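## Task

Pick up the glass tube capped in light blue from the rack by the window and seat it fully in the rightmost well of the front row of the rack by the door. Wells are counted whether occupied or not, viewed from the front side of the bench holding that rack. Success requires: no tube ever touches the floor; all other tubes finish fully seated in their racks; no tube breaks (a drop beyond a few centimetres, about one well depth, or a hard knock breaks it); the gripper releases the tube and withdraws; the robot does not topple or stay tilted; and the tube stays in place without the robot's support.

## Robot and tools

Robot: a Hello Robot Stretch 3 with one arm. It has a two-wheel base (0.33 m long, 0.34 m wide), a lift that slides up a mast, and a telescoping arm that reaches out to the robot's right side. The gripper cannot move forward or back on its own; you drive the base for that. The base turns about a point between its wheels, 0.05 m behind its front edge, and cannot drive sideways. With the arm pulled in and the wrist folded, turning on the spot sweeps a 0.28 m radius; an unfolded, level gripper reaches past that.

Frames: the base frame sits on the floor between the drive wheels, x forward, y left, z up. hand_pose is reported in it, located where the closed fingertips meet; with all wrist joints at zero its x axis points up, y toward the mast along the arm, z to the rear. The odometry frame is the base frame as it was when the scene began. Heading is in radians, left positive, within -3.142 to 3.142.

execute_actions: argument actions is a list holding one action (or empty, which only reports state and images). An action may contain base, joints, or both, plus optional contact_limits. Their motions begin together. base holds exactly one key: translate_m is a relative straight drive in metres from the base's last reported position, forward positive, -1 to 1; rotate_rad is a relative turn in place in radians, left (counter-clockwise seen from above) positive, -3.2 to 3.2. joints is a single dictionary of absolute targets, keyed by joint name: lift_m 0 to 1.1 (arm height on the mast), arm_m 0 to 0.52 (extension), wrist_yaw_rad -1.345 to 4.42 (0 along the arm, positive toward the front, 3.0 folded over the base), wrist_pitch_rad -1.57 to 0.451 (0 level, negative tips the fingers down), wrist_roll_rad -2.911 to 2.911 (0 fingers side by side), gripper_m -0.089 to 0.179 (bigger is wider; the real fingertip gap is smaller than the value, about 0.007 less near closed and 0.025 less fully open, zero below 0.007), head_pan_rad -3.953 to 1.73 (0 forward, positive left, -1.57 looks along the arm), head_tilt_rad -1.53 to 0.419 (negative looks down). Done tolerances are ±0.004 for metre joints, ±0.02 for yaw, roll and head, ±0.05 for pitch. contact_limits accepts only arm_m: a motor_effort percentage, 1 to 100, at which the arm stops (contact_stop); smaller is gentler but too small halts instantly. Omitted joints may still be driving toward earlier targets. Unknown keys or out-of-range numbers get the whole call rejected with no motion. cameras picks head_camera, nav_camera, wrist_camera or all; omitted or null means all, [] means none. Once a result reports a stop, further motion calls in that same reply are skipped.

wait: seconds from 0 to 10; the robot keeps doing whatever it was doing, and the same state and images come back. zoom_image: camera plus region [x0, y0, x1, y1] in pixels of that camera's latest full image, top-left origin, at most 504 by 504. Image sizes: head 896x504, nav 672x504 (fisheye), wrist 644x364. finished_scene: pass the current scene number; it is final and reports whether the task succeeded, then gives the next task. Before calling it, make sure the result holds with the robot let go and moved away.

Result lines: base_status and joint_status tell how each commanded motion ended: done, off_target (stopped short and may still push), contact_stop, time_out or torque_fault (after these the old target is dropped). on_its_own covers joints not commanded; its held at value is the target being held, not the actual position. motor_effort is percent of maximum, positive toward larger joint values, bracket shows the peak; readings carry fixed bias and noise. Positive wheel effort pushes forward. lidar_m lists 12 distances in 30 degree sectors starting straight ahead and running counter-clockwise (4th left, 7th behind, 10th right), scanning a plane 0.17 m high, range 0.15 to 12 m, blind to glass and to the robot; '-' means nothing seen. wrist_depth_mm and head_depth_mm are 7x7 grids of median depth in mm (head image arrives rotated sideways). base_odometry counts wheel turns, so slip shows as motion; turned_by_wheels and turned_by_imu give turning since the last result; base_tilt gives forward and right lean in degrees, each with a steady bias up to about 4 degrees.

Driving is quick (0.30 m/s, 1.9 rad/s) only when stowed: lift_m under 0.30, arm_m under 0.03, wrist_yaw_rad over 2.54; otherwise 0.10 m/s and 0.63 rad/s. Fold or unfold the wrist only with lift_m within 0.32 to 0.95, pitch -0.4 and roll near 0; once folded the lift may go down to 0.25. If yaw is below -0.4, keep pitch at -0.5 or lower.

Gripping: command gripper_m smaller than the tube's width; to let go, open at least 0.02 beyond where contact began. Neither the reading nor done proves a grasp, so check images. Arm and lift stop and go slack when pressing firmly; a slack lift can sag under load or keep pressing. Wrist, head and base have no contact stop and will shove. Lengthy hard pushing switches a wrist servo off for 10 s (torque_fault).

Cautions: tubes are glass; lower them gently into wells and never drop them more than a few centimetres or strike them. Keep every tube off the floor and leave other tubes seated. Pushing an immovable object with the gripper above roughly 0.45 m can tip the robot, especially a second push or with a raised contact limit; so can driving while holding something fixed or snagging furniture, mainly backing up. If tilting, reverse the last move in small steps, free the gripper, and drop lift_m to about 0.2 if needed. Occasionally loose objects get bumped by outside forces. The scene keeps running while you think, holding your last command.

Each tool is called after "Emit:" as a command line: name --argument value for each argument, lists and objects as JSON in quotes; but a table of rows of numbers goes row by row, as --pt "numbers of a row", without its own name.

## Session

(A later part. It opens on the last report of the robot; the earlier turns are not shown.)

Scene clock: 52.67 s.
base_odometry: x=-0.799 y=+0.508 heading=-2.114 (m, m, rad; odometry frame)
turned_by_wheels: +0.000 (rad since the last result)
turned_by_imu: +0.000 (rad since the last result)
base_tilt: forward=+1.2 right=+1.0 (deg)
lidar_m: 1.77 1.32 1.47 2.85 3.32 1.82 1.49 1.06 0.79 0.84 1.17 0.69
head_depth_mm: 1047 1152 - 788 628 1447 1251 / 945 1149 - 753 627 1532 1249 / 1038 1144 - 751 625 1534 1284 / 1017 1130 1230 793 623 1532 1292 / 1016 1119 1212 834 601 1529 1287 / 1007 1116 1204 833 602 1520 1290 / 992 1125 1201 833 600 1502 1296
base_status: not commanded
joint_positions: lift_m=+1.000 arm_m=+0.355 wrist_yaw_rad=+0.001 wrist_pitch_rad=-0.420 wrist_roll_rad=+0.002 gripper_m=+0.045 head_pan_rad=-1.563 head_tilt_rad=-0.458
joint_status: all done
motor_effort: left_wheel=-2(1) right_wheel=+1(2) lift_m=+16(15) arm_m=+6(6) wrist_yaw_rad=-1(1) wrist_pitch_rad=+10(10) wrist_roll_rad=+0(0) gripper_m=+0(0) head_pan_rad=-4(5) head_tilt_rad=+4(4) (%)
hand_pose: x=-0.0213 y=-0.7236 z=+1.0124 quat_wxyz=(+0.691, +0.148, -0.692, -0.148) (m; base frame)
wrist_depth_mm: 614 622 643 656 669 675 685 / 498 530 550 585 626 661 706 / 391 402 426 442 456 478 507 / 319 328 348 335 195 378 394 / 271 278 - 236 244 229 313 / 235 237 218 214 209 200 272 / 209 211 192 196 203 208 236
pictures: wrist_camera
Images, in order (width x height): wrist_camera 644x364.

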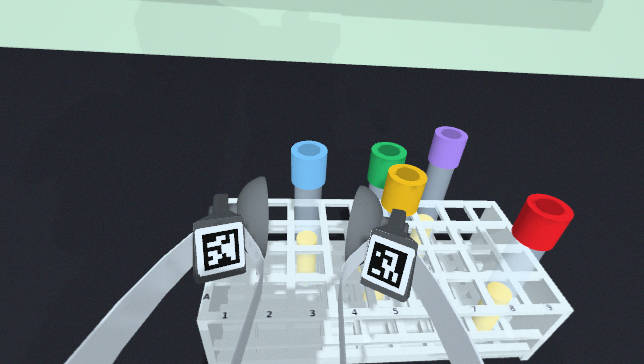

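Emit:
execute_actions --actions '[{"joints":{"arm_m":0.345}}]' --cameras '[]'

Emit:
execute_actions --actions '[{"joints":{"lift_m":1.03,"head_pan_rad":-1.4,"head_tilt_rad":-0.4}}]' --cameras '["wrist_camera","head_camera"]'

Scene clock: 54.13 s.
base_odometry: x=-0.799 y=+0.508 heading=-2.114 (m, m, rad; odometry frame)
turned_by_wheels: +0.000 (rad since the last result)
turned_by_imu: +0.000 (rad since the last result)
base_tilt: forward=+1.3 right=+0.9 (deg)
lidar_m: 1.78 1.33 1.47 2.85 3.31 1.82 1.49 1.06 0.80 0.85 1.17 0.68
head_depth_mm: 1047 1154 - 788 625 1443 1257 / 941 1147 - 753 626 1527 1255 / 1029 1142 - 749 623 1540 1286 / 1016 1133 1226 788 626 1531 1286 / 1023 1121 1218 831 600 1509 1295 / 1007 1123 1208 835 600 1503 1290 / 994 1129 1199 835 602 1500 1281
base_status: not commanded
joint_positions: lift_m=+1.000 arm_m=+0.345 wrist_yaw_rad=+0.001 wrist_pitch_rad=-0.420 wrist_roll_rad=+0.002 gripper_m=+0.045 head_pan_rad=-1.563 head_tilt_rad=-0.458
joint_status: all done
motor_effort: left_wheel=-2(1) right_wheel=+3(1) lift_m=+16(16) arm_m=-8(13) wrist_yaw_rad=-1(1) wrist_pitch_rad=+10(10) wrist_roll_rad=+0(0) gripper_m=+0(0) head_pan_rad=-5(4) head_tilt_rad=+4(3) (%)
hand_pose: x=-0.0213 y=-0.7145 z=+1.0124 quat_wxyz=(+0.691, +0.148, -0.692, -0.148) (m; base frame)
wrist_depth_mm: 616 633 647 657 680 692 695 / 502 525 554 582 629 658 719 / 391 407 419 437 455 483 500 / 321 329 343 328 250 378 393 / 272 277 - 232 247 238 322 / 235 241 219 197 204 205 272 / 208 211 205 208 214 220 236
pictures: none
No camera images: the call's "cameras" was empty. Leave "cameras" out to get every camera's image.

Scene clock: 55.20 s.
base_odometry: x=-0.799 y=+0.508 heading=-2.114 (m, m, rad; odometry frame)
turned_by_wheels: +0.000 (rad since the last result)
turned_by_imu: +0.000 (rad since the last result)
base_tilt: forward=+1.3 right=+0.9 (deg)
lidar_m: 1.77 1.32 1.47 2.85 3.34 1.82 1.49 1.06 0.80 0.85 1.17 0.69
head_depth_mm: 1000 1112 - 753 643 1451 1297 / 1018 1121 1200 758 645 1469 1337 / 1018 1132 1231 930 647 1490 1332 / 1033 1143 1233 929 644 1504 1336 / 844 1153 1244 925 644 1509 1332 / 1053 1164 1258 928 642 1516 1330 / 1023 1145 1253 926 644 1593 1332
base_status: not commanded
joint_positions: lift_m=+1.030 arm_m=+0.345 wrist_yaw_rad=+0.001 wrist_pitch_rad=-0.420 wrist_roll_rad=+0.002 gripper_m=+0.045 head_pan_rad=-1.407 head_tilt_rad=-0.409
joint_status: all done
motor_effort: left_wheel=-2(2) right_wheel=+3(2) lift_m=+25(26) arm_m=-7(7) wrist_yaw_rad=-1(1) wrist_pitch_rad=+10(10) wrist_roll_rad=+0(0) gripper_m=+0(0) head_pan_rad=+5(27) head_tilt_rad=+4(12) (%)
hand_pose: x=-0.0213 y=-0.7145 z=+1.0418 quat_wxyz=(+0.691, +0.148, -0.692, -0.148) (m; base frame)
wrist_depth_mm: 611 628 640 656 666 685 705 / 574 587 627 670 718 724 760 / 446 459 476 496 524 540 572 / 365 373 392 401 389 431 445 / 311 317 - 265 272 336 366 / 267 274 263 233 241 243 310 / 237 241 227 224 227 229 267
pictures: head_camera (sideways: a quarter turn clockwise sets it upright), wrist_camera
Images, in order (width x height): head_camera 896x504, wrist_camera 644x364.

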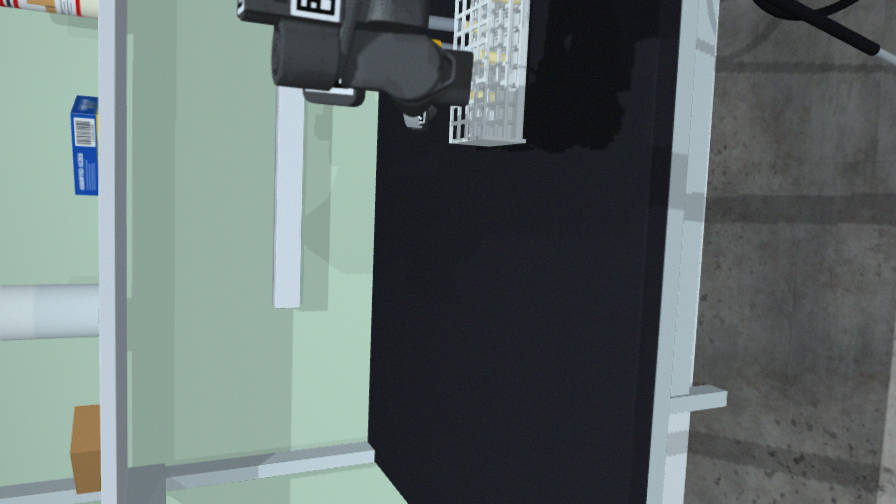

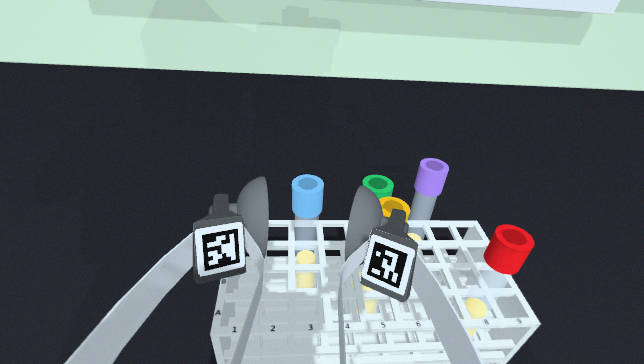

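Emit:
execute_actions --actions '[{"joints":{"arm_m":0.385}}]' --cameras '["wrist_camera"]'

Scene clock: 56.83 s.
base_odometry: x=-0.799 y=+0.508 heading=-2.114 (m, m, rad; odometry frame)
turned_by_wheels: +0.000 (rad since the last result)
turned_by_imu: +0.000 (rad since the last result)
base_tilt: forward=+1.3 right=+0.9 (deg)
lidar_m: 1.78 1.32 1.47 2.85 3.32 1.82 1.49 1.07 0.79 0.85 1.17 0.68
head_depth_mm: 1000 1108 - 785 645 1450 1309 / 1008 1122 1218 784 643 1451 1333 / 1021 1129 1234 931 643 1493 1333 / 1037 1148 1237 926 644 1505 1338 / 841 1160 1236 928 645 1504 1333 / 1050 1168 1257 925 644 1518 1330 / 1027 1145 1262 928 644 1591 1333
base_status: not commanded
joint_positions: lift_m=+1.030 arm_m=+0.385 wrist_yaw_rad=+0.001 wrist_pitch_rad=-0.418 wrist_roll_rad=+0.002 gripper_m=+0.045 head_pan_rad=-1.407 head_tilt_rad=-0.408
joint_status: all done
motor_effort: left_wheel=-1(2) right_wheel=+1(2) lift_m=+25(25) arm_m=+7(8) wrist_yaw_rad=-1(0) wrist_pitch_rad=+9(10) wrist_roll_rad=+0(0) gripper_m=+0(1) head_pan_rad=+5(5) head_tilt_rad=+4(4) (%)
hand_pose: x=-0.0213 y=-0.7538 z=+1.0423 quat_wxyz=(+0.691, +0.147, -0.692, -0.147) (m; base frame)
wrist_depth_mm: 579 597 601 625 634 653 666 / 577 602 642 654 667 702 723 / 446 461 484 507 528 557 570 / 362 377 395 405 408 434 448 / 310 319 - 316 346 355 366 / 269 274 259 234 244 230 310 / 238 241 215 217 208 208 269
pictures: wrist_camera
Images, in order (width x height): wrist_camera 644x364.

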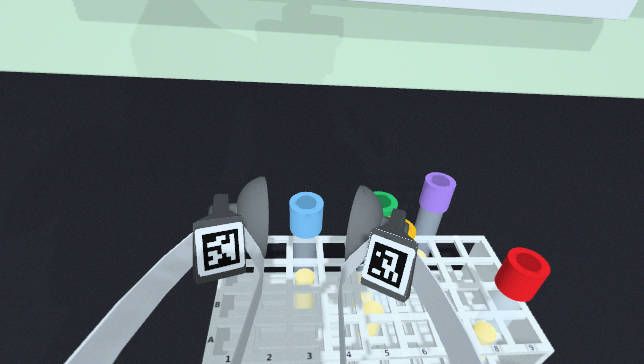

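Emit:
execute_actions --actions '[{"joints":{"arm_m":0.405}}]' --cameras '["wrist_camera"]'

Emit:
zoom_image --camera "wrist_camera" --region '[180,150,460,364]'

Scene clock: 58.33 s.
base_odometry: x=-0.799 y=+0.508 heading=-2.114 (m, m, rad; odometry frame)
turned_by_wheels: +0.000 (rad since the last result)
turned_by_imu: +0.000 (rad since the last result)
base_tilt: forward=+1.3 right=+1.0 (deg)
lidar_m: 1.77 1.32 1.47 2.85 3.32 1.82 1.49 1.06 0.79 0.85 1.17 0.69
head_depth_mm: 1003 1111 - 794 645 1452 1297 / 1016 1127 1219 793 645 1467 1331 / 1023 1133 1226 928 646 1483 1336 / 1032 1152 1244 929 643 1491 1328 / 841 1161 1240 932 645 1498 1328 / 1055 1162 1245 926 643 1513 1325 / 1023 1145 1258 927 645 1592 1329
base_status: not commanded
joint_positions: lift_m=+1.030 arm_m=+0.405 wrist_yaw_rad=+0.001 wrist_pitch_rad=-0.418 wrist_roll_rad=+0.002 gripper_m=+0.045 head_pan_rad=-1.407 head_tilt_rad=-0.408
joint_status: all done
motor_effort: left_wheel=-2(1) right_wheel=+2(3) lift_m=+25(25) arm_m=+7(8) wrist_yaw_rad=-1(1) wrist_pitch_rad=+9(9) wrist_roll_rad=+0(0) gripper_m=-1(1) head_pan_rad=+4(5) head_tilt_rad=+4(5) (%)
hand_pose: x=-0.0213 y=-0.7738 z=+1.0423 quat_wxyz=(+0.691, +0.147, -0.692, -0.147) (m; base frame)
wrist_depth_mm: 559 575 589 595 613 636 639 / 590 603 620 651 658 677 703 / 449 461 486 501 525 551 582 / 365 378 394 409 413 432 453 / 309 316 - 314 345 353 366 / 268 273 259 233 245 229 310 / 238 239 215 216 208 208 271
pictures: wrist_camera
Images, in order (width x height): wrist_camera 644x364.

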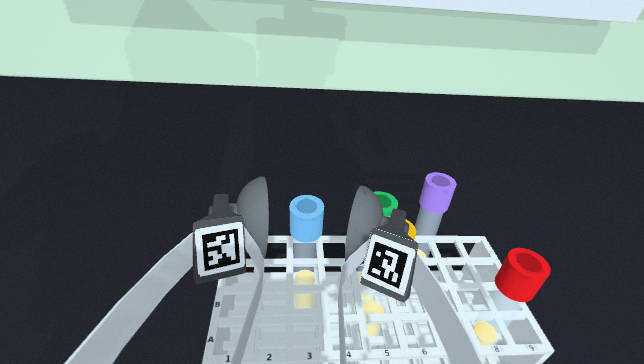

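Region (180, 150, 460, 364) of wrist_camera's 644x364 image, scaled by 1.800; it fills the top 385 rows of this view, and the rest is white.

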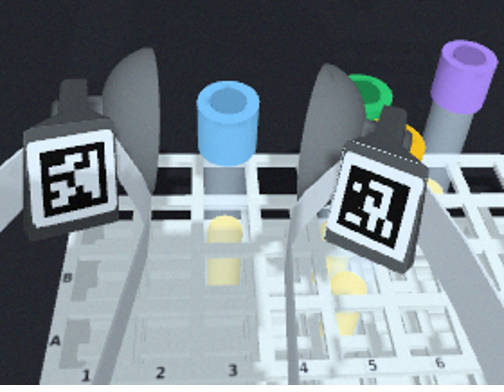

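Emit:
execute_actions --actions '[{"joints":{"arm_m":0.35}}]' --cameras '["wrist_camera"]'

Emit:
execute_actions --actions '[{"base":{"translate_m":0.014},"joints":{"gripper_m":0.042}}]' --cameras '["wrist_camera"]'

Scene clock: 61.57 s.
base_odometry: x=-0.799 y=+0.508 heading=-2.114 (m, m, rad; odometry frame)
turned_by_wheels: +0.000 (rad since the last result)
turned_by_imu: +0.000 (rad since the last result)
base_tilt: forward=+1.2 right=+0.9 (deg)
lidar_m: 1.78 1.32 1.47 2.85 3.35 1.82 1.49 1.06 0.80 0.84 1.17 0.69
head_depth_mm: 1003 1108 - 780 643 1448 1293 / 1017 1124 1214 797 645 1464 1326 / 1022 1133 1234 925 644 1491 1337 / 1037 1144 1241 927 643 1499 1331 / 841 1151 1250 931 642 1516 1336 / 1053 1168 1255 925 645 1531 1335 / 1026 1146 1258 923 642 1589 1329
base_status: not commanded
joint_positions: lift_m=+1.030 arm_m=+0.350 wrist_yaw_rad=+0.001 wrist_pitch_rad=-0.418 wrist_roll_rad=+0.002 gripper_m=+0.045 head_pan_rad=-1.407 head_tilt_rad=-0.408
joint_status: all done
motor_effort: left_wheel=-2(1) right_wheel=+2(2) lift_m=+24(25) arm_m=-7(7) wrist_yaw_rad=-1(1) wrist_pitch_rad=+9(9) wrist_roll_rad=+0(0) gripper_m=+0(0) head_pan_rad=+5(5) head_tilt_rad=+4(5) (%)
hand_pose: x=-0.0213 y=-0.7198 z=+1.0424 quat_wxyz=(+0.691, +0.147, -0.692, -0.147) (m; base frame)
wrist_depth_mm: 613 621 641 650 668 689 711 / 572 598 641 682 707 728 756 / 450 464 485 505 524 561 587 / 368 375 395 299 390 435 448 / 308 319 - 282 291 336 368 / 270 273 265 257 257 279 308 / 238 241 247 253 255 265 269
pictures: wrist_camera
Images, in order (width x height): wrist_camera 644x364.

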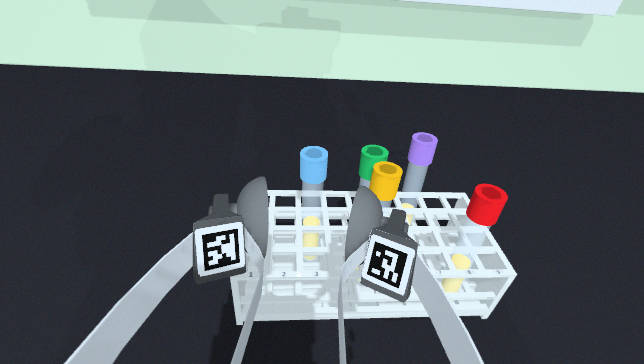

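Scene clock: 62.93 s.
base_odometry: x=-0.806 y=+0.496 heading=-2.114 (m, m, rad; odometry frame)
turned_by_wheels: +0.000 (rad since the last result)
turned_by_imu: +0.000 (rad since the last result)
base_tilt: forward=+1.2 right=+0.9 (deg)
lidar_m: 1.76 1.31 1.45 3.37 3.35 1.83 1.50 1.08 0.80 0.85 1.17 0.67
head_depth_mm: 1009 1109 - 764 646 1446 1293 / 1007 1124 1217 801 643 1463 1338 / 1024 1130 1229 925 645 1480 1328 / 1026 1142 1249 934 645 1503 1339 / 849 1159 1237 924 644 1515 1343 / 1049 1164 1252 923 644 1516 1327 / 1009 1155 1257 927 642 1597 1329
base_status: done
joint_positions: lift_m=+1.030 arm_m=+0.350 wrist_yaw_rad=+0.001 wrist_pitch_rad=-0.418 wrist_roll_rad=+0.002 gripper_m=+0.042 head_pan_rad=-1.407 head_tilt_rad=-0.408
joint_status: all done
motor_effort: left_wheel=-1(3) right_wheel=+2(7) lift_m=+24(25) arm_m=-7(7) wrist_yaw_rad=+0(1) wrist_pitch_rad=+9(9) wrist_roll_rad=+0(0) gripper_m=+1(24) head_pan_rad=+5(5) head_tilt_rad=+4(4) (%)
hand_pose: x=-0.0213 y=-0.7198 z=+1.0424 quat_wxyz=(+0.691, +0.147, -0.692, -0.147) (m; base frame)
wrist_depth_mm: 602 622 640 651 670 672 695 / 580 595 632 678 704 736 761 / 442 463 481 500 520 551 574 / 366 375 399 374 389 434 453 / 309 318 - 275 284 288 366 / 270 273 268 265 261 259 310 / 238 242 247 250 255 263 268
pictures: wrist_camera
Images, in order (width x height): wrist_camera 644x364.

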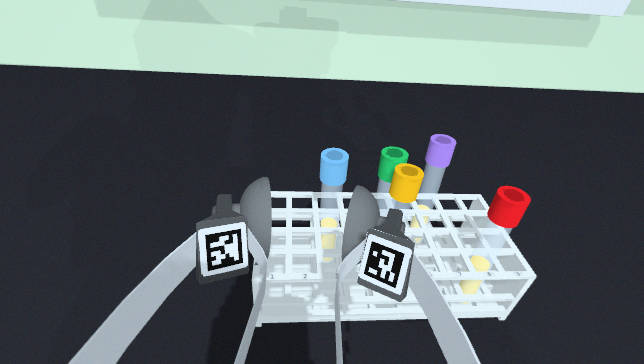

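Emit:
execute_actions --actions '[{"base":{"translate_m":-0.007},"joints":{"arm_m":0.40}}]' --cameras '["wrist_camera"]'

Scene clock: 65.00 s.
base_odometry: x=-0.802 y=+0.502 heading=-2.114 (m, m, rad; odometry frame)
turned_by_wheels: +0.000 (rad since the last result)
turned_by_imu: +0.000 (rad since the last result)
base_tilt: forward=+1.3 right=+0.9 (deg)
lidar_m: 1.77 1.32 1.46 2.85 3.37 1.82 1.50 1.07 0.80 0.85 1.17 0.68
head_depth_mm: 1007 1108 - 767 642 1440 1299 / 1009 1127 1214 802 644 1458 1327 / 1024 1130 1228 931 643 1476 1332 / 1027 1150 1237 932 644 1505 1334 / 849 1155 1242 924 644 1507 1333 / 1054 1162 1248 928 642 1531 1335 / 1018 1154 1254 928 642 1595 1319
base_status: done
joint_positions: lift_m=+1.030 arm_m=+0.400 wrist_yaw_rad=+0.001 wrist_pitch_rad=-0.418 wrist_roll_rad=+0.002 gripper_m=+0.042 head_pan_rad=-1.407 head_tilt_rad=-0.408
joint_status: all done
motor_effort: left_wheel=-2(7) right_wheel=+1(4) lift_m=+25(24) arm_m=+6(5) wrist_yaw_rad=-1(1) wrist_pitch_rad=+9(9) wrist_roll_rad=+0(0) gripper_m=+0(0) head_pan_rad=+5(5) head_tilt_rad=+4(4) (%)
hand_pose: x=-0.0213 y=-0.7689 z=+1.0424 quat_wxyz=(+0.691, +0.147, -0.692, -0.147) (m; base frame)
wrist_depth_mm: 566 578 592 606 623 641 643 / 576 609 630 643 663 680 716 / 449 466 480 504 531 556 569 / 365 375 396 405 405 433 452 / 311 318 - 254 264 357 368 / 270 272 252 239 243 227 308 / 238 242 234 220 219 217 270
pictures: wrist_camera
Images, in order (width x height): wrist_camera 644x364.

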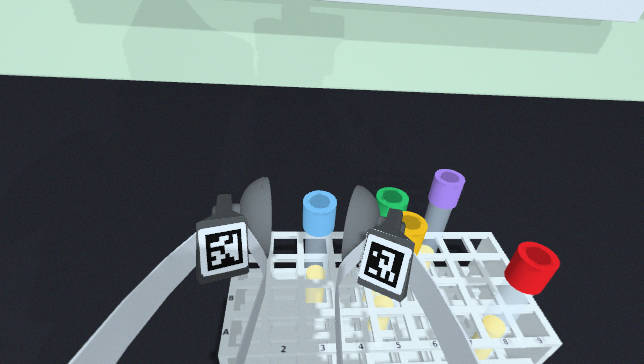

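Emit:
execute_actions --actions '[{"joints":{"arm_m":0.43}}]' --cameras '["wrist_camera"]'

Scene clock: 66.47 s.
base_odometry: x=-0.802 y=+0.502 heading=-2.114 (m, m, rad; odometry frame)
turned_by_wheels: +0.000 (rad since the last result)
turned_by_imu: +0.000 (rad since the last result)
base_tilt: forward=+1.3 right=+1.0 (deg)
lidar_m: 1.77 1.32 1.46 2.86 3.35 1.82 1.50 1.07 0.80 0.85 1.17 0.68
head_depth_mm: 1005 1104 - 794 645 1450 1295 / 1008 1120 1197 812 644 1465 1330 / 1026 1139 1224 927 644 1491 1331 / 1021 1148 1234 928 643 1502 1335 / 844 1158 1237 930 645 1507 1327 / 1056 1171 1255 927 644 1526 1327 / 1021 1152 1263 924 644 1587 1337
base_status: not commanded
joint_positions: lift_m=+1.030 arm_m=+0.430 wrist_yaw_rad=+0.001 wrist_pitch_rad=-0.418 wrist_roll_rad=+0.002 gripper_m=+0.042 head_pan_rad=-1.407 head_tilt_rad=-0.408
joint_status: all done
motor_effort: left_wheel=-2(2) right_wheel=+2(2) lift_m=+24(25) arm_m=+6(7) wrist_yaw_rad=-1(1) wrist_pitch_rad=+9(8) wrist_roll_rad=+0(0) gripper_m=+0(1) head_pan_rad=+5(5) head_tilt_rad=+5(4) (%)
hand_pose: x=-0.0213 y=-0.7989 z=+1.0425 quat_wxyz=(+0.691, +0.147, -0.692, -0.147) (m; base frame)
wrist_depth_mm: 543 548 563 578 598 598 614 / 569 589 602 626 639 661 690 / 445 463 479 506 524 550 580 / 365 376 397 408 419 436 450 / 311 318 - 321 338 352 369 / 268 274 268 240 228 245 310 / 237 242 213 203 206 205 262
pictures: wrist_camera
Images, in order (width x height): wrist_camera 644x364.

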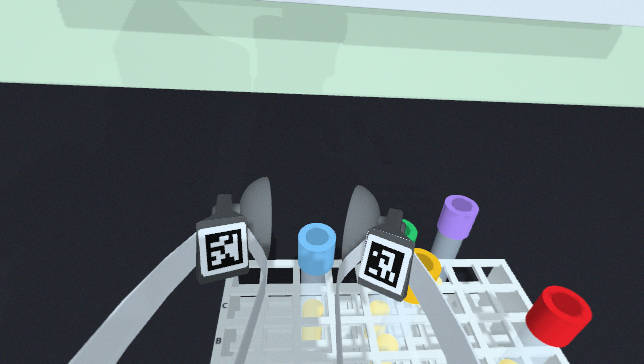

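Emit:
execute_actions --actions '[{"joints":{"lift_m":1.012}}]' --cameras '["wrist_camera"]'

Scene clock: 68.63 s.
base_odometry: x=-0.802 y=+0.502 heading=-2.114 (m, m, rad; odometry frame)
turned_by_wheels: +0.000 (rad since the last result)
turned_by_imu: +0.000 (rad since the last result)
base_tilt: forward=+1.3 right=+1.0 (deg)
lidar_m: 1.77 1.32 1.46 2.85 3.34 1.82 1.50 1.07 0.80 0.85 1.17 0.68
head_depth_mm: 1004 1117 - 789 645 1441 1293 / 1008 1124 1175 796 645 1472 1328 / 1018 1132 1233 925 646 1483 1329 / 1025 1148 1245 928 645 1501 1327 / 840 1148 1239 923 647 1517 1332 / 1053 1174 1259 927 643 1520 1340 / 1018 1164 1272 929 642 1588 1338
base_status: not commanded
joint_positions: lift_m=+1.012 arm_m=+0.430 wrist_yaw_rad=+0.001 wrist_pitch_rad=-0.413 wrist_roll_rad=-0.002 gripper_m=+0.042 head_pan_rad=-1.407 head_tilt_rad=-0.408
joint_status: all done
motor_effort: left_wheel=-2(3) right_wheel=+1(2) lift_m=+16(20) arm_m=+5(6) wrist_yaw_rad=-1(0) wrist_pitch_rad=+6(8) wrist_roll_rad=+1(2) gripper_m=+0(0) head_pan_rad=+5(5) head_tilt_rad=+4(4) (%)
hand_pose: x=-0.0213 y=-0.7996 z=+1.0261 quat_wxyz=(+0.693, +0.146, -0.691, -0.145) (m; base frame)
wrist_depth_mm: 538 554 573 576 595 603 622 / 535 570 592 622 638 656 669 / 418 436 452 472 495 520 547 / 341 352 373 377 388 399 422 / 290 294 - 292 161 334 343 / 249 255 232 212 207 220 273 / 222 224 199 206 193 191 246
pictures: wrist_camera
Images, in order (width x height): wrist_camera 644x364.

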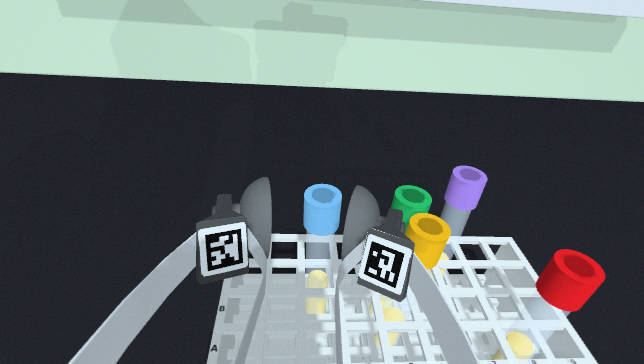

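Emit:
execute_actions --actions '[{"joints":{"gripper_m":0.0,"lift_m":1.017}}]' --cameras '["wrist_camera"]'

Emit:
execute_actions --actions '[{"joints":{"lift_m":1.04}}]' --cameras '["wrist_camera"]'

Scene clock: 70.23 s.
base_odometry: x=-0.802 y=+0.502 heading=-2.114 (m, m, rad; odometry frame)
turned_by_wheels: +0.000 (rad since the last result)
turned_by_imu: +0.000 (rad since the last result)
base_tilt: forward=+1.2 right=+1.0 (deg)
lidar_m: 1.76 1.32 1.46 2.84 3.35 1.83 1.50 1.07 0.80 0.85 1.17 0.68
head_depth_mm: 1008 1107 - 794 644 1450 1296 / 1013 1120 1213 802 648 1471 1335 / 1023 1134 1231 927 644 1470 1334 / 1023 1151 1237 925 646 1493 1342 / 841 1153 1242 933 644 1513 1332 / 1049 1158 1255 929 644 1529 1335 / 1020 1162 1261 927 643 1600 1336
base_status: not commanded
joint_positions: lift_m=+1.017 arm_m=+0.430 wrist_yaw_rad=-0.001 wrist_pitch_rad=-0.413 wrist_roll_rad=-0.002 gripper_m=+0.000 head_pan_rad=-1.407 head_tilt_rad=-0.408
joint_status: all done
motor_effort: left_wheel=-2(2) right_wheel=+2(3) lift_m=+25(26) arm_m=+5(5) wrist_yaw_rad=+2(2) wrist_pitch_rad=+6(7) wrist_roll_rad=+1(1) gripper_m=-5(98) head_pan_rad=+5(4) head_tilt_rad=+4(4) (%)
hand_pose: x=-0.0217 y=-0.7995 z=+1.0304 quat_wxyz=(+0.693, +0.145, -0.691, -0.146) (m; base frame)
wrist_depth_mm: 544 552 568 581 596 601 620 / 547 581 601 620 639 658 677 / 428 438 461 480 504 534 558 / 347 354 372 395 395 409 430 / 295 300 317 - 177 341 356 / 255 262 227 217 224 224 286 / 223 227 193 198 191 199 256
pictures: wrist_camera
Images, in order (width x height): wrist_camera 644x364.

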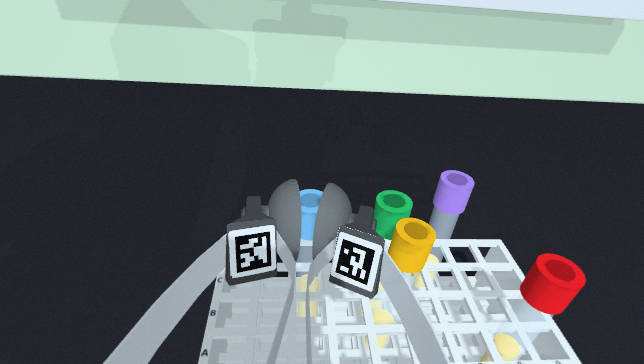

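Scene clock: 71.20 s.
base_odometry: x=-0.802 y=+0.502 heading=-2.114 (m, m, rad; odometry frame)
turned_by_wheels: +0.000 (rad since the last result)
turned_by_imu: +0.000 (rad since the last result)
base_tilt: forward=+1.4 right=+0.9 (deg)
lidar_m: 1.77 1.32 1.46 2.84 3.35 1.83 1.50 1.07 0.80 0.85 1.17 0.68
head_depth_mm: 1007 1100 - 796 646 1442 1290 / 1008 1120 1220 808 645 1472 1331 / 1023 1135 1228 930 643 1490 1336 / 1026 1138 1244 931 645 1505 1326 / 843 1156 1243 928 647 1493 1332 / 1053 1164 1247 935 643 1520 1329 / 1019 1156 1257 926 644 1592 1333
base_status: not commanded
joint_positions: lift_m=+1.040 arm_m=+0.430 wrist_yaw_rad=-0.001 wrist_pitch_rad=-0.415 wrist_roll_rad=-0.002 gripper_m=+0.000 head_pan_rad=-1.407 head_tilt_rad=-0.408
joint_status: all done
motor_effort: left_wheel=-1(1) right_wheel=+2(3) lift_m=+25(28) arm_m=+5(5) wrist_yaw_rad=+1(1) wrist_pitch_rad=+7(7) wrist_roll_rad=+1(1) gripper_m=-6(6) head_pan_rad=+4(5) head_tilt_rad=+5(5) (%)
hand_pose: x=-0.0217 y=-0.7993 z=+1.0530 quat_wxyz=(+0.693, +0.146, -0.691, -0.146) (m; base frame)
wrist_depth_mm: 541 557 570 574 590 528 532 / 571 588 603 625 650 667 681 / 463 483 510 530 553 573 619 / 378 395 409 434 435 452 473 / 323 331 349 - 339 374 385 / 279 288 270 248 245 251 325 / 246 251 226 218 222 209 281
pictures: wrist_camera
Images, in order (width x height): wrist_camera 644x364.

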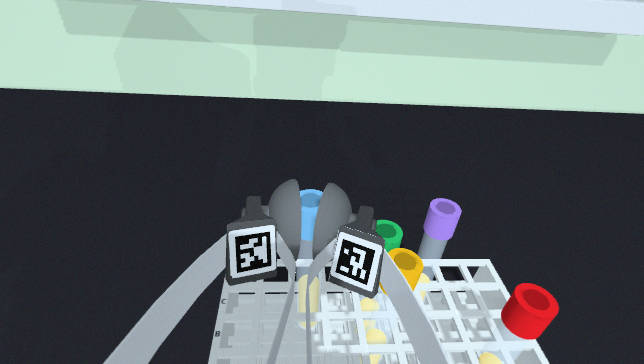

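Emit:
execute_actions --actions '[{"joints":{"lift_m":1.1}}]' --cameras '["wrist_camera"]'

Scene clock: 72.87 s.
base_odometry: x=-0.802 y=+0.502 heading=-2.114 (m, m, rad; odometry frame)
turned_by_wheels: +0.000 (rad since the last result)
turned_by_imu: +0.000 (rad since the last result)
base_tilt: forward=+1.3 right=+0.9 (deg)
lidar_m: 1.77 1.32 1.46 2.86 3.35 1.83 1.50 1.07 0.80 0.85 1.17 0.68
head_depth_mm: 1008 - 1231 802 644 1443 1289 / 1008 1113 1215 819 643 1456 1337 / 1022 1126 1233 927 645 1488 1336 / 1028 1145 1246 929 645 1499 1336 / 840 1160 1233 930 644 1509 1331 / 1052 1166 1253 926 644 1530 1335 / 1017 1156 1262 925 643 1588 1337
base_status: not commanded
joint_positions: lift_m=+1.100 arm_m=+0.430 wrist_yaw_rad=-0.001 wrist_pitch_rad=-0.416 wrist_roll_rad=-0.002 gripper_m=+0.000 head_pan_rad=-1.407 head_tilt_rad=-0.408
joint_status: all done
motor_effort: left_wheel=-2(2) right_wheel=+2(1) lift_m=+25(24) arm_m=+5(5) wrist_yaw_rad=+1(2) wrist_pitch_rad=+7(7) wrist_roll_rad=+1(1) gripper_m=-5(6) head_pan_rad=+5(5) head_tilt_rad=+4(4) (%)
hand_pose: x=-0.0217 y=-0.7992 z=+1.1129 quat_wxyz=(+0.693, +0.146, -0.691, -0.146) (m; base frame)
wrist_depth_mm: 524 483 500 521 545 580 603 / 591 597 623 634 654 665 696 / 584 595 633 662 696 721 725 / 473 485 510 535 543 561 581 / 400 408 428 - 451 458 475 / 343 355 352 362 331 394 399 / 305 310 305 297 258 339 349
pictures: wrist_camera
Images, in order (width x height): wrist_camera 644x364.

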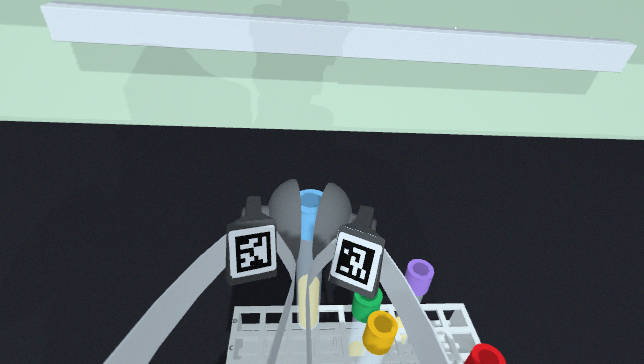

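Emit:
execute_actions --actions '[{"joints":{"arm_m":0.38,"head_pan_rad":-1.5,"head_tilt_rad":-0.4}}]' --cameras '["wrist_camera","head_camera"]'

Scene clock: 74.93 s.
base_odometry: x=-0.802 y=+0.502 heading=-2.114 (m, m, rad; odometry frame)
turned_by_wheels: +0.000 (rad since the last result)
turned_by_imu: +0.000 (rad since the last result)
base_tilt: forward=+1.3 right=+1.0 (deg)
lidar_m: 1.77 1.31 1.46 2.85 3.35 1.83 1.50 1.07 0.80 0.85 1.17 0.68
head_depth_mm: 880 - 1256 876 646 1049 1297 / 1032 - 1270 836 643 1504 1331 / 1023 1139 1239 858 647 1500 1330 / 1024 1136 1235 925 645 1496 1335 / 1025 1139 1244 925 645 1493 1338 / 840 1135 1238 930 644 1503 1335 / 1037 1140 1240 929 642 1495 1321
base_status: not commanded
joint_positions: lift_m=+1.100 arm_m=+0.380 wrist_yaw_rad=-0.001 wrist_pitch_rad=-0.416 wrist_roll_rad=-0.002 gripper_m=+0.000 head_pan_rad=-1.493 head_tilt_rad=-0.408
joint_status: all done
motor_effort: left_wheel=-2(1) right_wheel=+2(2) lift_m=+24(25) arm_m=-7(11) wrist_yaw_rad=+1(1) wrist_pitch_rad=+8(8) wrist_roll_rad=+1(1) gripper_m=-5(5) head_pan_rad=-5(20) head_tilt_rad=+4(3) (%)
hand_pose: x=-0.0217 y=-0.7501 z=+1.1129 quat_wxyz=(+0.693, +0.146, -0.691, -0.146) (m; base frame)
wrist_depth_mm: 585 524 543 559 575 603 648 / 640 650 660 693 702 723 739 / 580 606 620 656 693 724 754 / 473 482 504 534 539 561 588 / 397 403 430 - 439 458 475 / 347 356 349 315 332 392 404 / 304 313 306 282 283 335 349
pictures: head_camera (sideways: a quarter turn clockwise sets it upright), wrist_camera
Images, in order (width x height): head_camera 896x504, wrist_camera 644x364.

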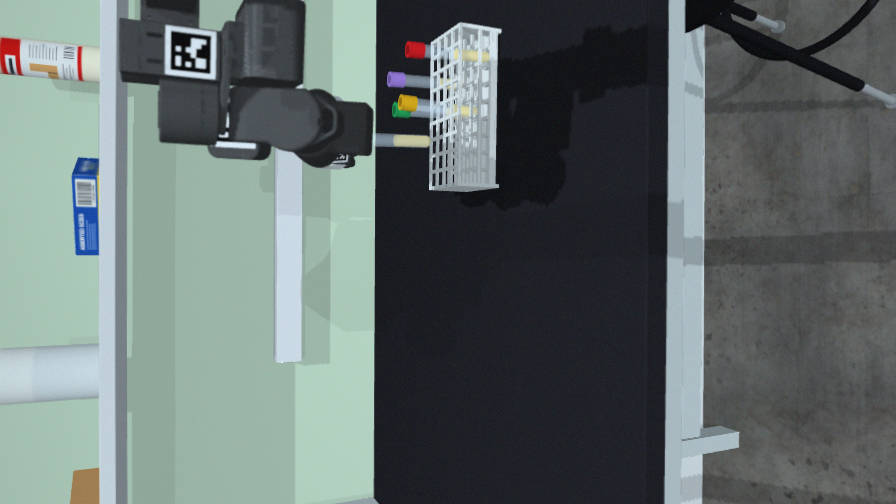

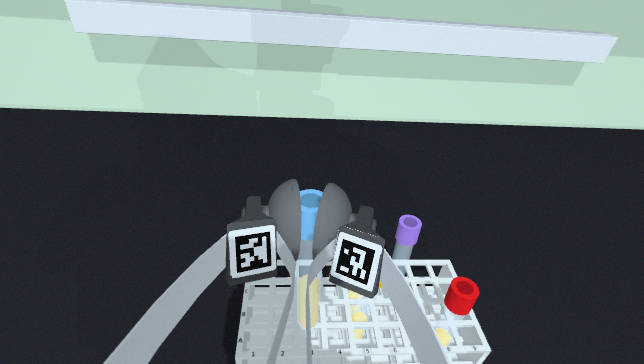

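Emit:
execute_actions --actions '[{"joints":{"arm_m":0.3}}]' --cameras '["wrist_camera","head_camera"]'

Scene clock: 77.20 s.
base_odometry: x=-0.802 y=+0.502 heading=-2.114 (m, m, rad; odometry frame)
turned_by_wheels: +0.000 (rad since the last result)
turned_by_imu: +0.000 (rad since the last result)
base_tilt: forward=+1.3 right=+0.9 (deg)
lidar_m: 1.76 1.32 1.46 2.84 3.34 1.82 1.50 1.07 0.80 0.85 1.18 0.68
head_depth_mm: 952 - 1277 876 646 1047 1288 / 1032 1107 - 825 648 1494 1325 / 1023 1142 1217 851 646 1493 1340 / 1022 1133 1240 925 645 1495 1330 / 1018 1143 1233 924 644 1490 1325 / 838 1141 1237 932 644 1498 1327 / 1036 1132 1232 929 644 1498 1321
base_status: not commanded
joint_positions: lift_m=+1.100 arm_m=+0.300 wrist_yaw_rad=-0.001 wrist_pitch_rad=-0.416 wrist_roll_rad=-0.002 gripper_m=+0.000 head_pan_rad=-1.493 head_tilt_rad=-0.408
joint_status: all done
motor_effort: left_wheel=-2(2) right_wheel=+2(2) lift_m=+25(24) arm_m=-8(9) wrist_yaw_rad=+1(1) wrist_pitch_rad=+7(8) wrist_roll_rad=+1(1) gripper_m=-5(5) head_pan_rad=-5(5) head_tilt_rad=+4(4) (%)
hand_pose: x=-0.0217 y=-0.6701 z=+1.1129 quat_wxyz=(+0.693, +0.146, -0.691, -0.147) (m; base frame)
wrist_depth_mm: 660 673 619 630 654 679 732 / 703 712 749 761 789 812 835 / 576 598 626 653 674 719 765 / 471 485 501 537 528 564 591 / 401 411 432 - 376 457 475 / 344 355 349 346 355 391 403 / 303 311 319 324 330 343 345
pictures: head_camera (sideways: a quarter turn clockwise sets it upright), wrist_camera
Images, in order (width x height): head_camera 896x504, wrist_camera 644x364.

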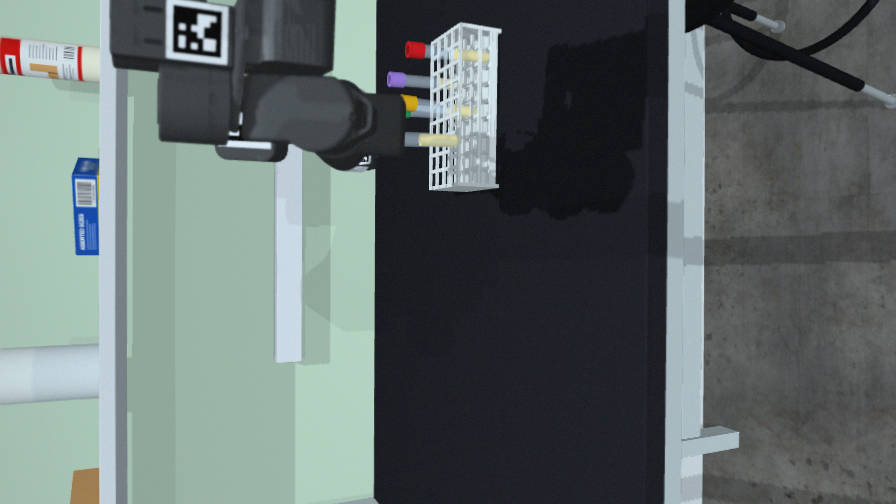

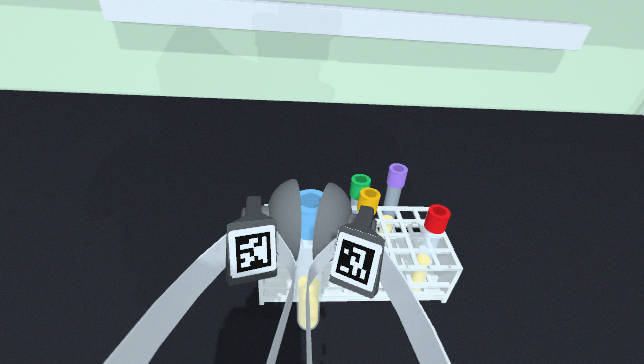

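Emit:
execute_actions --actions '[{"joints":{"arm_m":0.0,"head_pan_rad":0,"head_tilt_rad":-0.45}}]' --cameras '[]'

Emit:
execute_actions --actions '[{"base":{"rotate_rad":1.68}}]'

Scene clock: 81.87 s.
base_odometry: x=-0.802 y=+0.502 heading=-2.114 (m, m, rad; odometry frame)
turned_by_wheels: +0.000 (rad since the last result)
turned_by_imu: +0.000 (rad since the last result)
base_tilt: forward=+1.2 right=+0.9 (deg)
lidar_m: 1.77 1.31 1.46 2.85 3.34 1.83 1.50 1.07 0.80 0.85 1.17 0.68
head_depth_mm: 1502 1630 1775 1980 2062 1594 1304 / 1480 1621 1748 1970 2045 1603 1307 / 1468 1590 1736 1948 2068 1606 1303 / 1466 1596 1726 1931 2040 1603 1299 / 1456 1580 1724 1899 2020 1585 1304 / 1443 1579 1697 1871 2004 1602 1302 / 1436 1540 1701 1865 1962 1586 1306
base_status: not commanded
joint_positions: lift_m=+1.100 arm_m=+0.002 wrist_yaw_rad=-0.001 wrist_pitch_rad=-0.416 wrist_roll_rad=-0.001 gripper_m=+0.000 head_pan_rad=-0.007 head_tilt_rad=-0.444
joint_status: all done
joint sent to its limit — the command would take arm_m past its lower limit, so that joint was sent only as far as its limit.
motor_effort: left_wheel=-2(1) right_wheel=+2(1) lift_m=+25(25) arm_m=-8(8) wrist_yaw_rad=+2(1) wrist_pitch_rad=+8(8) wrist_roll_rad=+1(1) gripper_m=-5(6) head_pan_rad=+5(64) head_tilt_rad=-4(9) (%)
hand_pose: x=-0.0217 y=-0.3720 z=+1.1129 quat_wxyz=(+0.692, +0.146, -0.691, -0.147) (m; base frame)
wrist_depth_mm: 939 941 974 989 992 - - / 753 795 831 871 932 971 - / 579 603 634 588 632 739 752 / 479 483 504 546 544 572 582 / 400 410 432 - 454 467 479 / 358 368 - - 413 423 - / - - - - - - -
pictures: none
No camera images: the call's "cameras" was empty. Leave "cameras" out to get every camera's image.

Scene clock: 85.47 s.
base_odometry: x=-0.802 y=+0.502 heading=-0.434 (m, m, rad; odometry frame)
turned_by_wheels: +1.680 (rad since the last result)
turned_by_imu: +1.706 (rad since the last result)
base_tilt: forward=+1.3 right=+0.9 (deg)
lidar_m: 2.77 2.30 1.62 1.49 1.51 0.80 1.16 0.68 0.70 1.76 1.32 1.60
head_depth_mm: 2912 3169 3369 2871 2063 1602 1304 / 2890 3165 3417 2895 2080 1599 1303 / 2907 3132 3474 2867 2053 1597 1298 / 2904 3165 3485 2894 2066 1588 1307 / 2913 3201 3428 2889 2053 1597 1301 / 2907 3198 3432 2875 2039 1590 1306 / 2943 3234 3501 2864 2055 1598 1296
base_status: done
joint_positions: lift_m=+1.100 arm_m=+0.002 wrist_yaw_rad=-0.001 wrist_pitch_rad=-0.416 wrist_roll_rad=-0.001 gripper_m=+0.000 head_pan_rad=-0.007 head_tilt_rad=-0.444
joint_status: not commanded
motor_effort: left_wheel=-2(7) right_wheel=+3(6) lift_m=+25(25) arm_m=-7(7) wrist_yaw_rad=+2(1) wrist_pitch_rad=+8(8) wrist_roll_rad=+1(1) gripper_m=-6(6) head_pan_rad=+5(5) head_tilt_rad=-3(4) (%)
hand_pose: x=-0.0217 y=-0.3720 z=+1.1129 quat_wxyz=(+0.692, +0.146, -0.691, -0.147) (m; base frame)
wrist_depth_mm: 946 - - - - - - / 950 - - - - - - / - - - - - - - / - - - - - - - / - - - - - - - / - - - - - - - / - - - - - - -
pictures: head_camera (sideways: a quarter turn clockwise sets it upright), nav_camera (sideways: a quarter turn counterclockwise sets it upright), wrist_camera
Images, in order (width x height): head_camera 896x504, nav_camera 672x504, wrist_camera 644x364.

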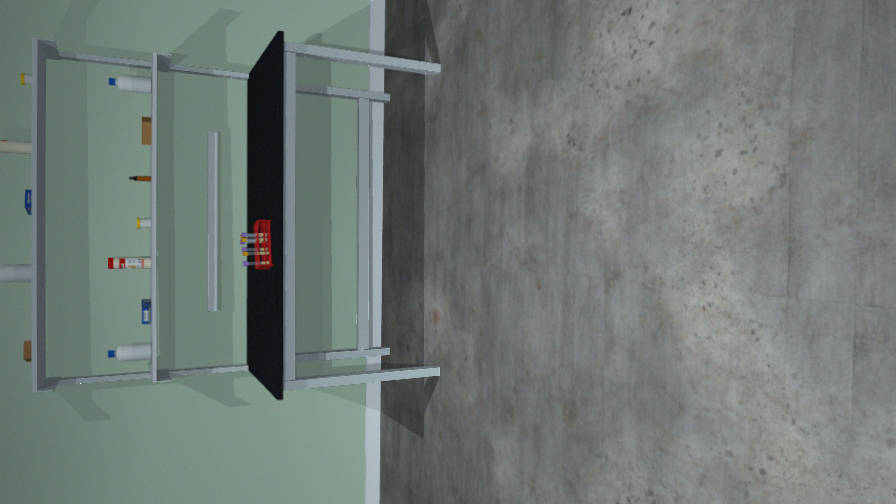

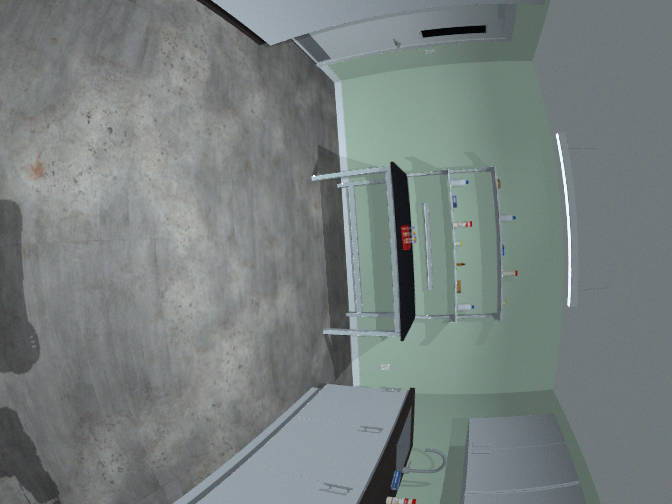

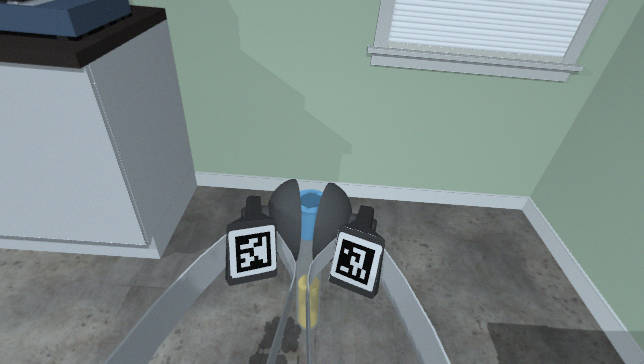

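Emit:
execute_actions --actions '[{"base":{"rotate_rad":-0.04}}]' --cameras '[]'

Emit:
execute_actions --actions '[{"base":{"translate_m":1.0}}]' --cameras '[]'

Emit:
execute_actions --actions '[{"base":{"translate_m":1.0}}]' --cameras '["head_camera","nav_camera"]'

Scene clock: 87.50 s.
base_odometry: x=-0.802 y=+0.502 heading=-0.474 (m, m, rad; odometry frame)
turned_by_wheels: -0.040 (rad since the last result)
turned_by_imu: -0.040 (rad since the last result)
base_tilt: forward=+1.2 right=+1.0 (deg)
lidar_m: 2.84 2.40 1.65 1.49 1.51 0.80 1.16 0.68 0.68 1.77 1.32 1.54
head_depth_mm: 2959 3208 3556 2878 2040 1597 1299 / 2935 3210 3468 2902 2056 1599 1303 / 2975 3189 3506 2871 2053 1608 1294 / 2957 3124 3487 2902 2048 1598 1305 / 2943 3162 3477 2893 2075 1596 1304 / 2917 3171 3437 2898 2061 1603 1299 / 2919 3152 3408 2873 2050 1591 1299
base_status: done
joint_positions: lift_m=+1.100 arm_m=+0.002 wrist_yaw_rad=-0.001 wrist_pitch_rad=-0.416 wrist_roll_rad=-0.001 gripper_m=+0.000 head_pan_rad=-0.007 head_tilt_rad=-0.444
joint_status: not commanded
motor_effort: left_wheel=+3(6) right_wheel=-2(4) lift_m=+25(25) arm_m=-8(8) wrist_yaw_rad=+2(1) wrist_pitch_rad=+8(8) wrist_roll_rad=+1(1) gripper_m=-5(5) head_pan_rad=+5(4) head_tilt_rad=-3(4) (%)
hand_pose: x=-0.0217 y=-0.3720 z=+1.1129 quat_wxyz=(+0.692, +0.146, -0.691, -0.147) (m; base frame)
wrist_depth_mm: 947 - - - - - - / 938 - - - - - - / - - - - - - - / - - - - - - - / - - - - - - - / - - - - - - - / - - - - - - -
pictures: none
No camera images: the call's "cameras" was empty. Leave "cameras" out to get every camera's image.

Scene clock: 98.80 s.
base_odometry: x=+0.088 y=+0.046 heading=-0.474 (m, m, rad; odometry frame)
turned_by_wheels: +0.000 (rad since the last result)
turned_by_imu: +0.004 (rad since the last result)
base_tilt: forward=+1.2 right=+0.9 (deg)
lidar_m: 2.37 1.84 1.73 1.64 1.68 1.82 2.09 1.57 1.16 1.09 1.12 1.45
head_depth_mm: 2063 2254 1998 2576 2052 1591 1294 / 2092 2249 2018 2628 2044 1592 1303 / 2091 2268 2003 2617 2059 1594 1298 / 2081 2279 1998 2614 2068 1593 1304 / 2079 2244 1824 2600 2068 1600 1295 / 2061 2252 2003 2585 2068 1597 1306 / 2057 2230 1999 2628 1994 1593 1296
base_status: done
joint_positions: lift_m=+1.100 arm_m=+0.002 wrist_yaw_rad=-0.001 wrist_pitch_rad=-0.416 wrist_roll_rad=-0.001 gripper_m=+0.000 head_pan_rad=-0.007 head_tilt_rad=-0.444
joint_status: not commanded
motor_effort: left_wheel=+1(8) right_wheel=-1(4) lift_m=+25(25) arm_m=-8(8) wrist_yaw_rad=+1(1) wrist_pitch_rad=+8(8) wrist_roll_rad=+1(1) gripper_m=-6(5) head_pan_rad=+5(5) head_tilt_rad=-4(4) (%)
hand_pose: x=-0.0217 y=-0.3720 z=+1.1129 quat_wxyz=(+0.692, +0.146, -0.691, -0.147) (m; base frame)
wrist_depth_mm: - - - 991 - - - / 874 882 881 883 940 - - / 953 939 937 953 973 - - / - - - - - - - / - - - - - - - / - - - - - - - / - - - - - - -
pictures: none
No camera images: the call's "cameras" was empty. Leave "cameras" out to get every camera's image.

Scene clock: 110.10 s.
base_odometry: x=+0.978 y=-0.410 heading=-0.474 (m, m, rad; odometry frame)
turned_by_wheels: +0.000 (rad since the last result)
turned_by_imu: +0.004 (rad since the last result)
base_tilt: forward=+1.3 right=+0.9 (deg)
lidar_m: 1.36 1.39 1.03 1.72 1.74 2.26 2.54 1.57 1.08 1.02 1.04 0.97
head_depth_mm: 1216 1314 1458 1196 887 1598 1300 / 1221 1297 1437 1198 885 1586 1310 / 1222 1318 1432 1198 885 1593 1298 / 1222 1305 1443 1193 877 1593 1296 / 1219 1318 1426 1197 875 1597 1305 / 1208 1312 1427 1190 869 1595 1303 / 1201 1305 1440 1202 862 1592 1305
base_status: done
joint_positions: lift_m=+1.100 arm_m=+0.002 wrist_yaw_rad=-0.001 wrist_pitch_rad=-0.416 wrist_roll_rad=-0.001 gripper_m=+0.000 head_pan_rad=-0.007 head_tilt_rad=-0.444
joint_status: not commanded
motor_effort: left_wheel=+2(9) right_wheel=-1(4) lift_m=+25(24) arm_m=-7(7) wrist_yaw_rad=+2(1) wrist_pitch_rad=+8(7) wrist_roll_rad=+1(1) gripper_m=-4(5) head_pan_rad=+5(5) head_tilt_rad=-4(4) (%)
hand_pose: x=-0.0217 y=-0.3720 z=+1.1129 quat_wxyz=(+0.692, +0.146, -0.691, -0.147) (m; base frame)
wrist_depth_mm: - - - - - - - / - 851 826 - 980 - - / - 899 852 867 889 872 886 / - - 999 971 981 - 998 / - - - - - - - / - - - - - - - / - - - - - - -
pictures: head_camera (sideways: a quarter turn clockwise sets it upright), nav_camera (sideways: a quarter turn counterclockwise sets it upright)
Images, in order (width x height): head_camera 896x504, nav_camera 672x504.

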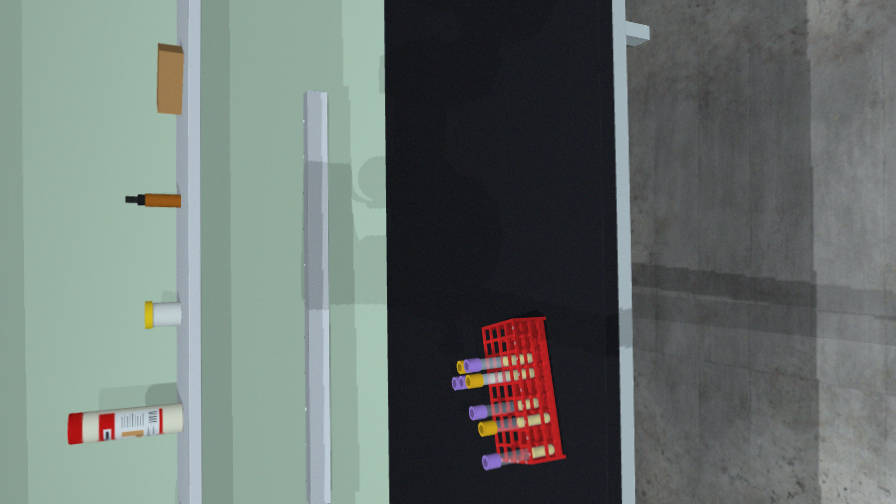

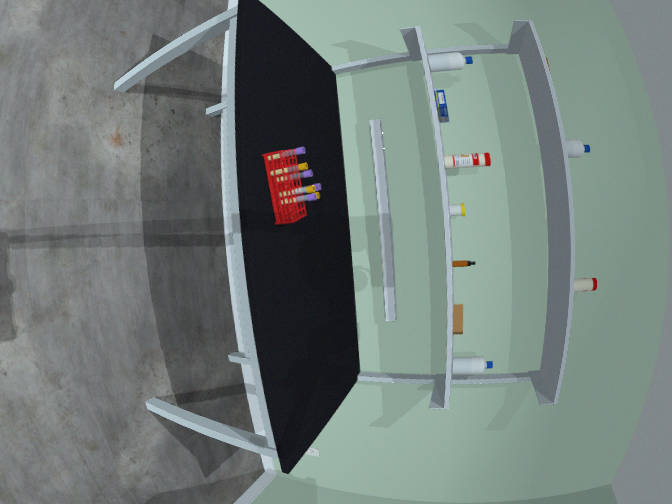

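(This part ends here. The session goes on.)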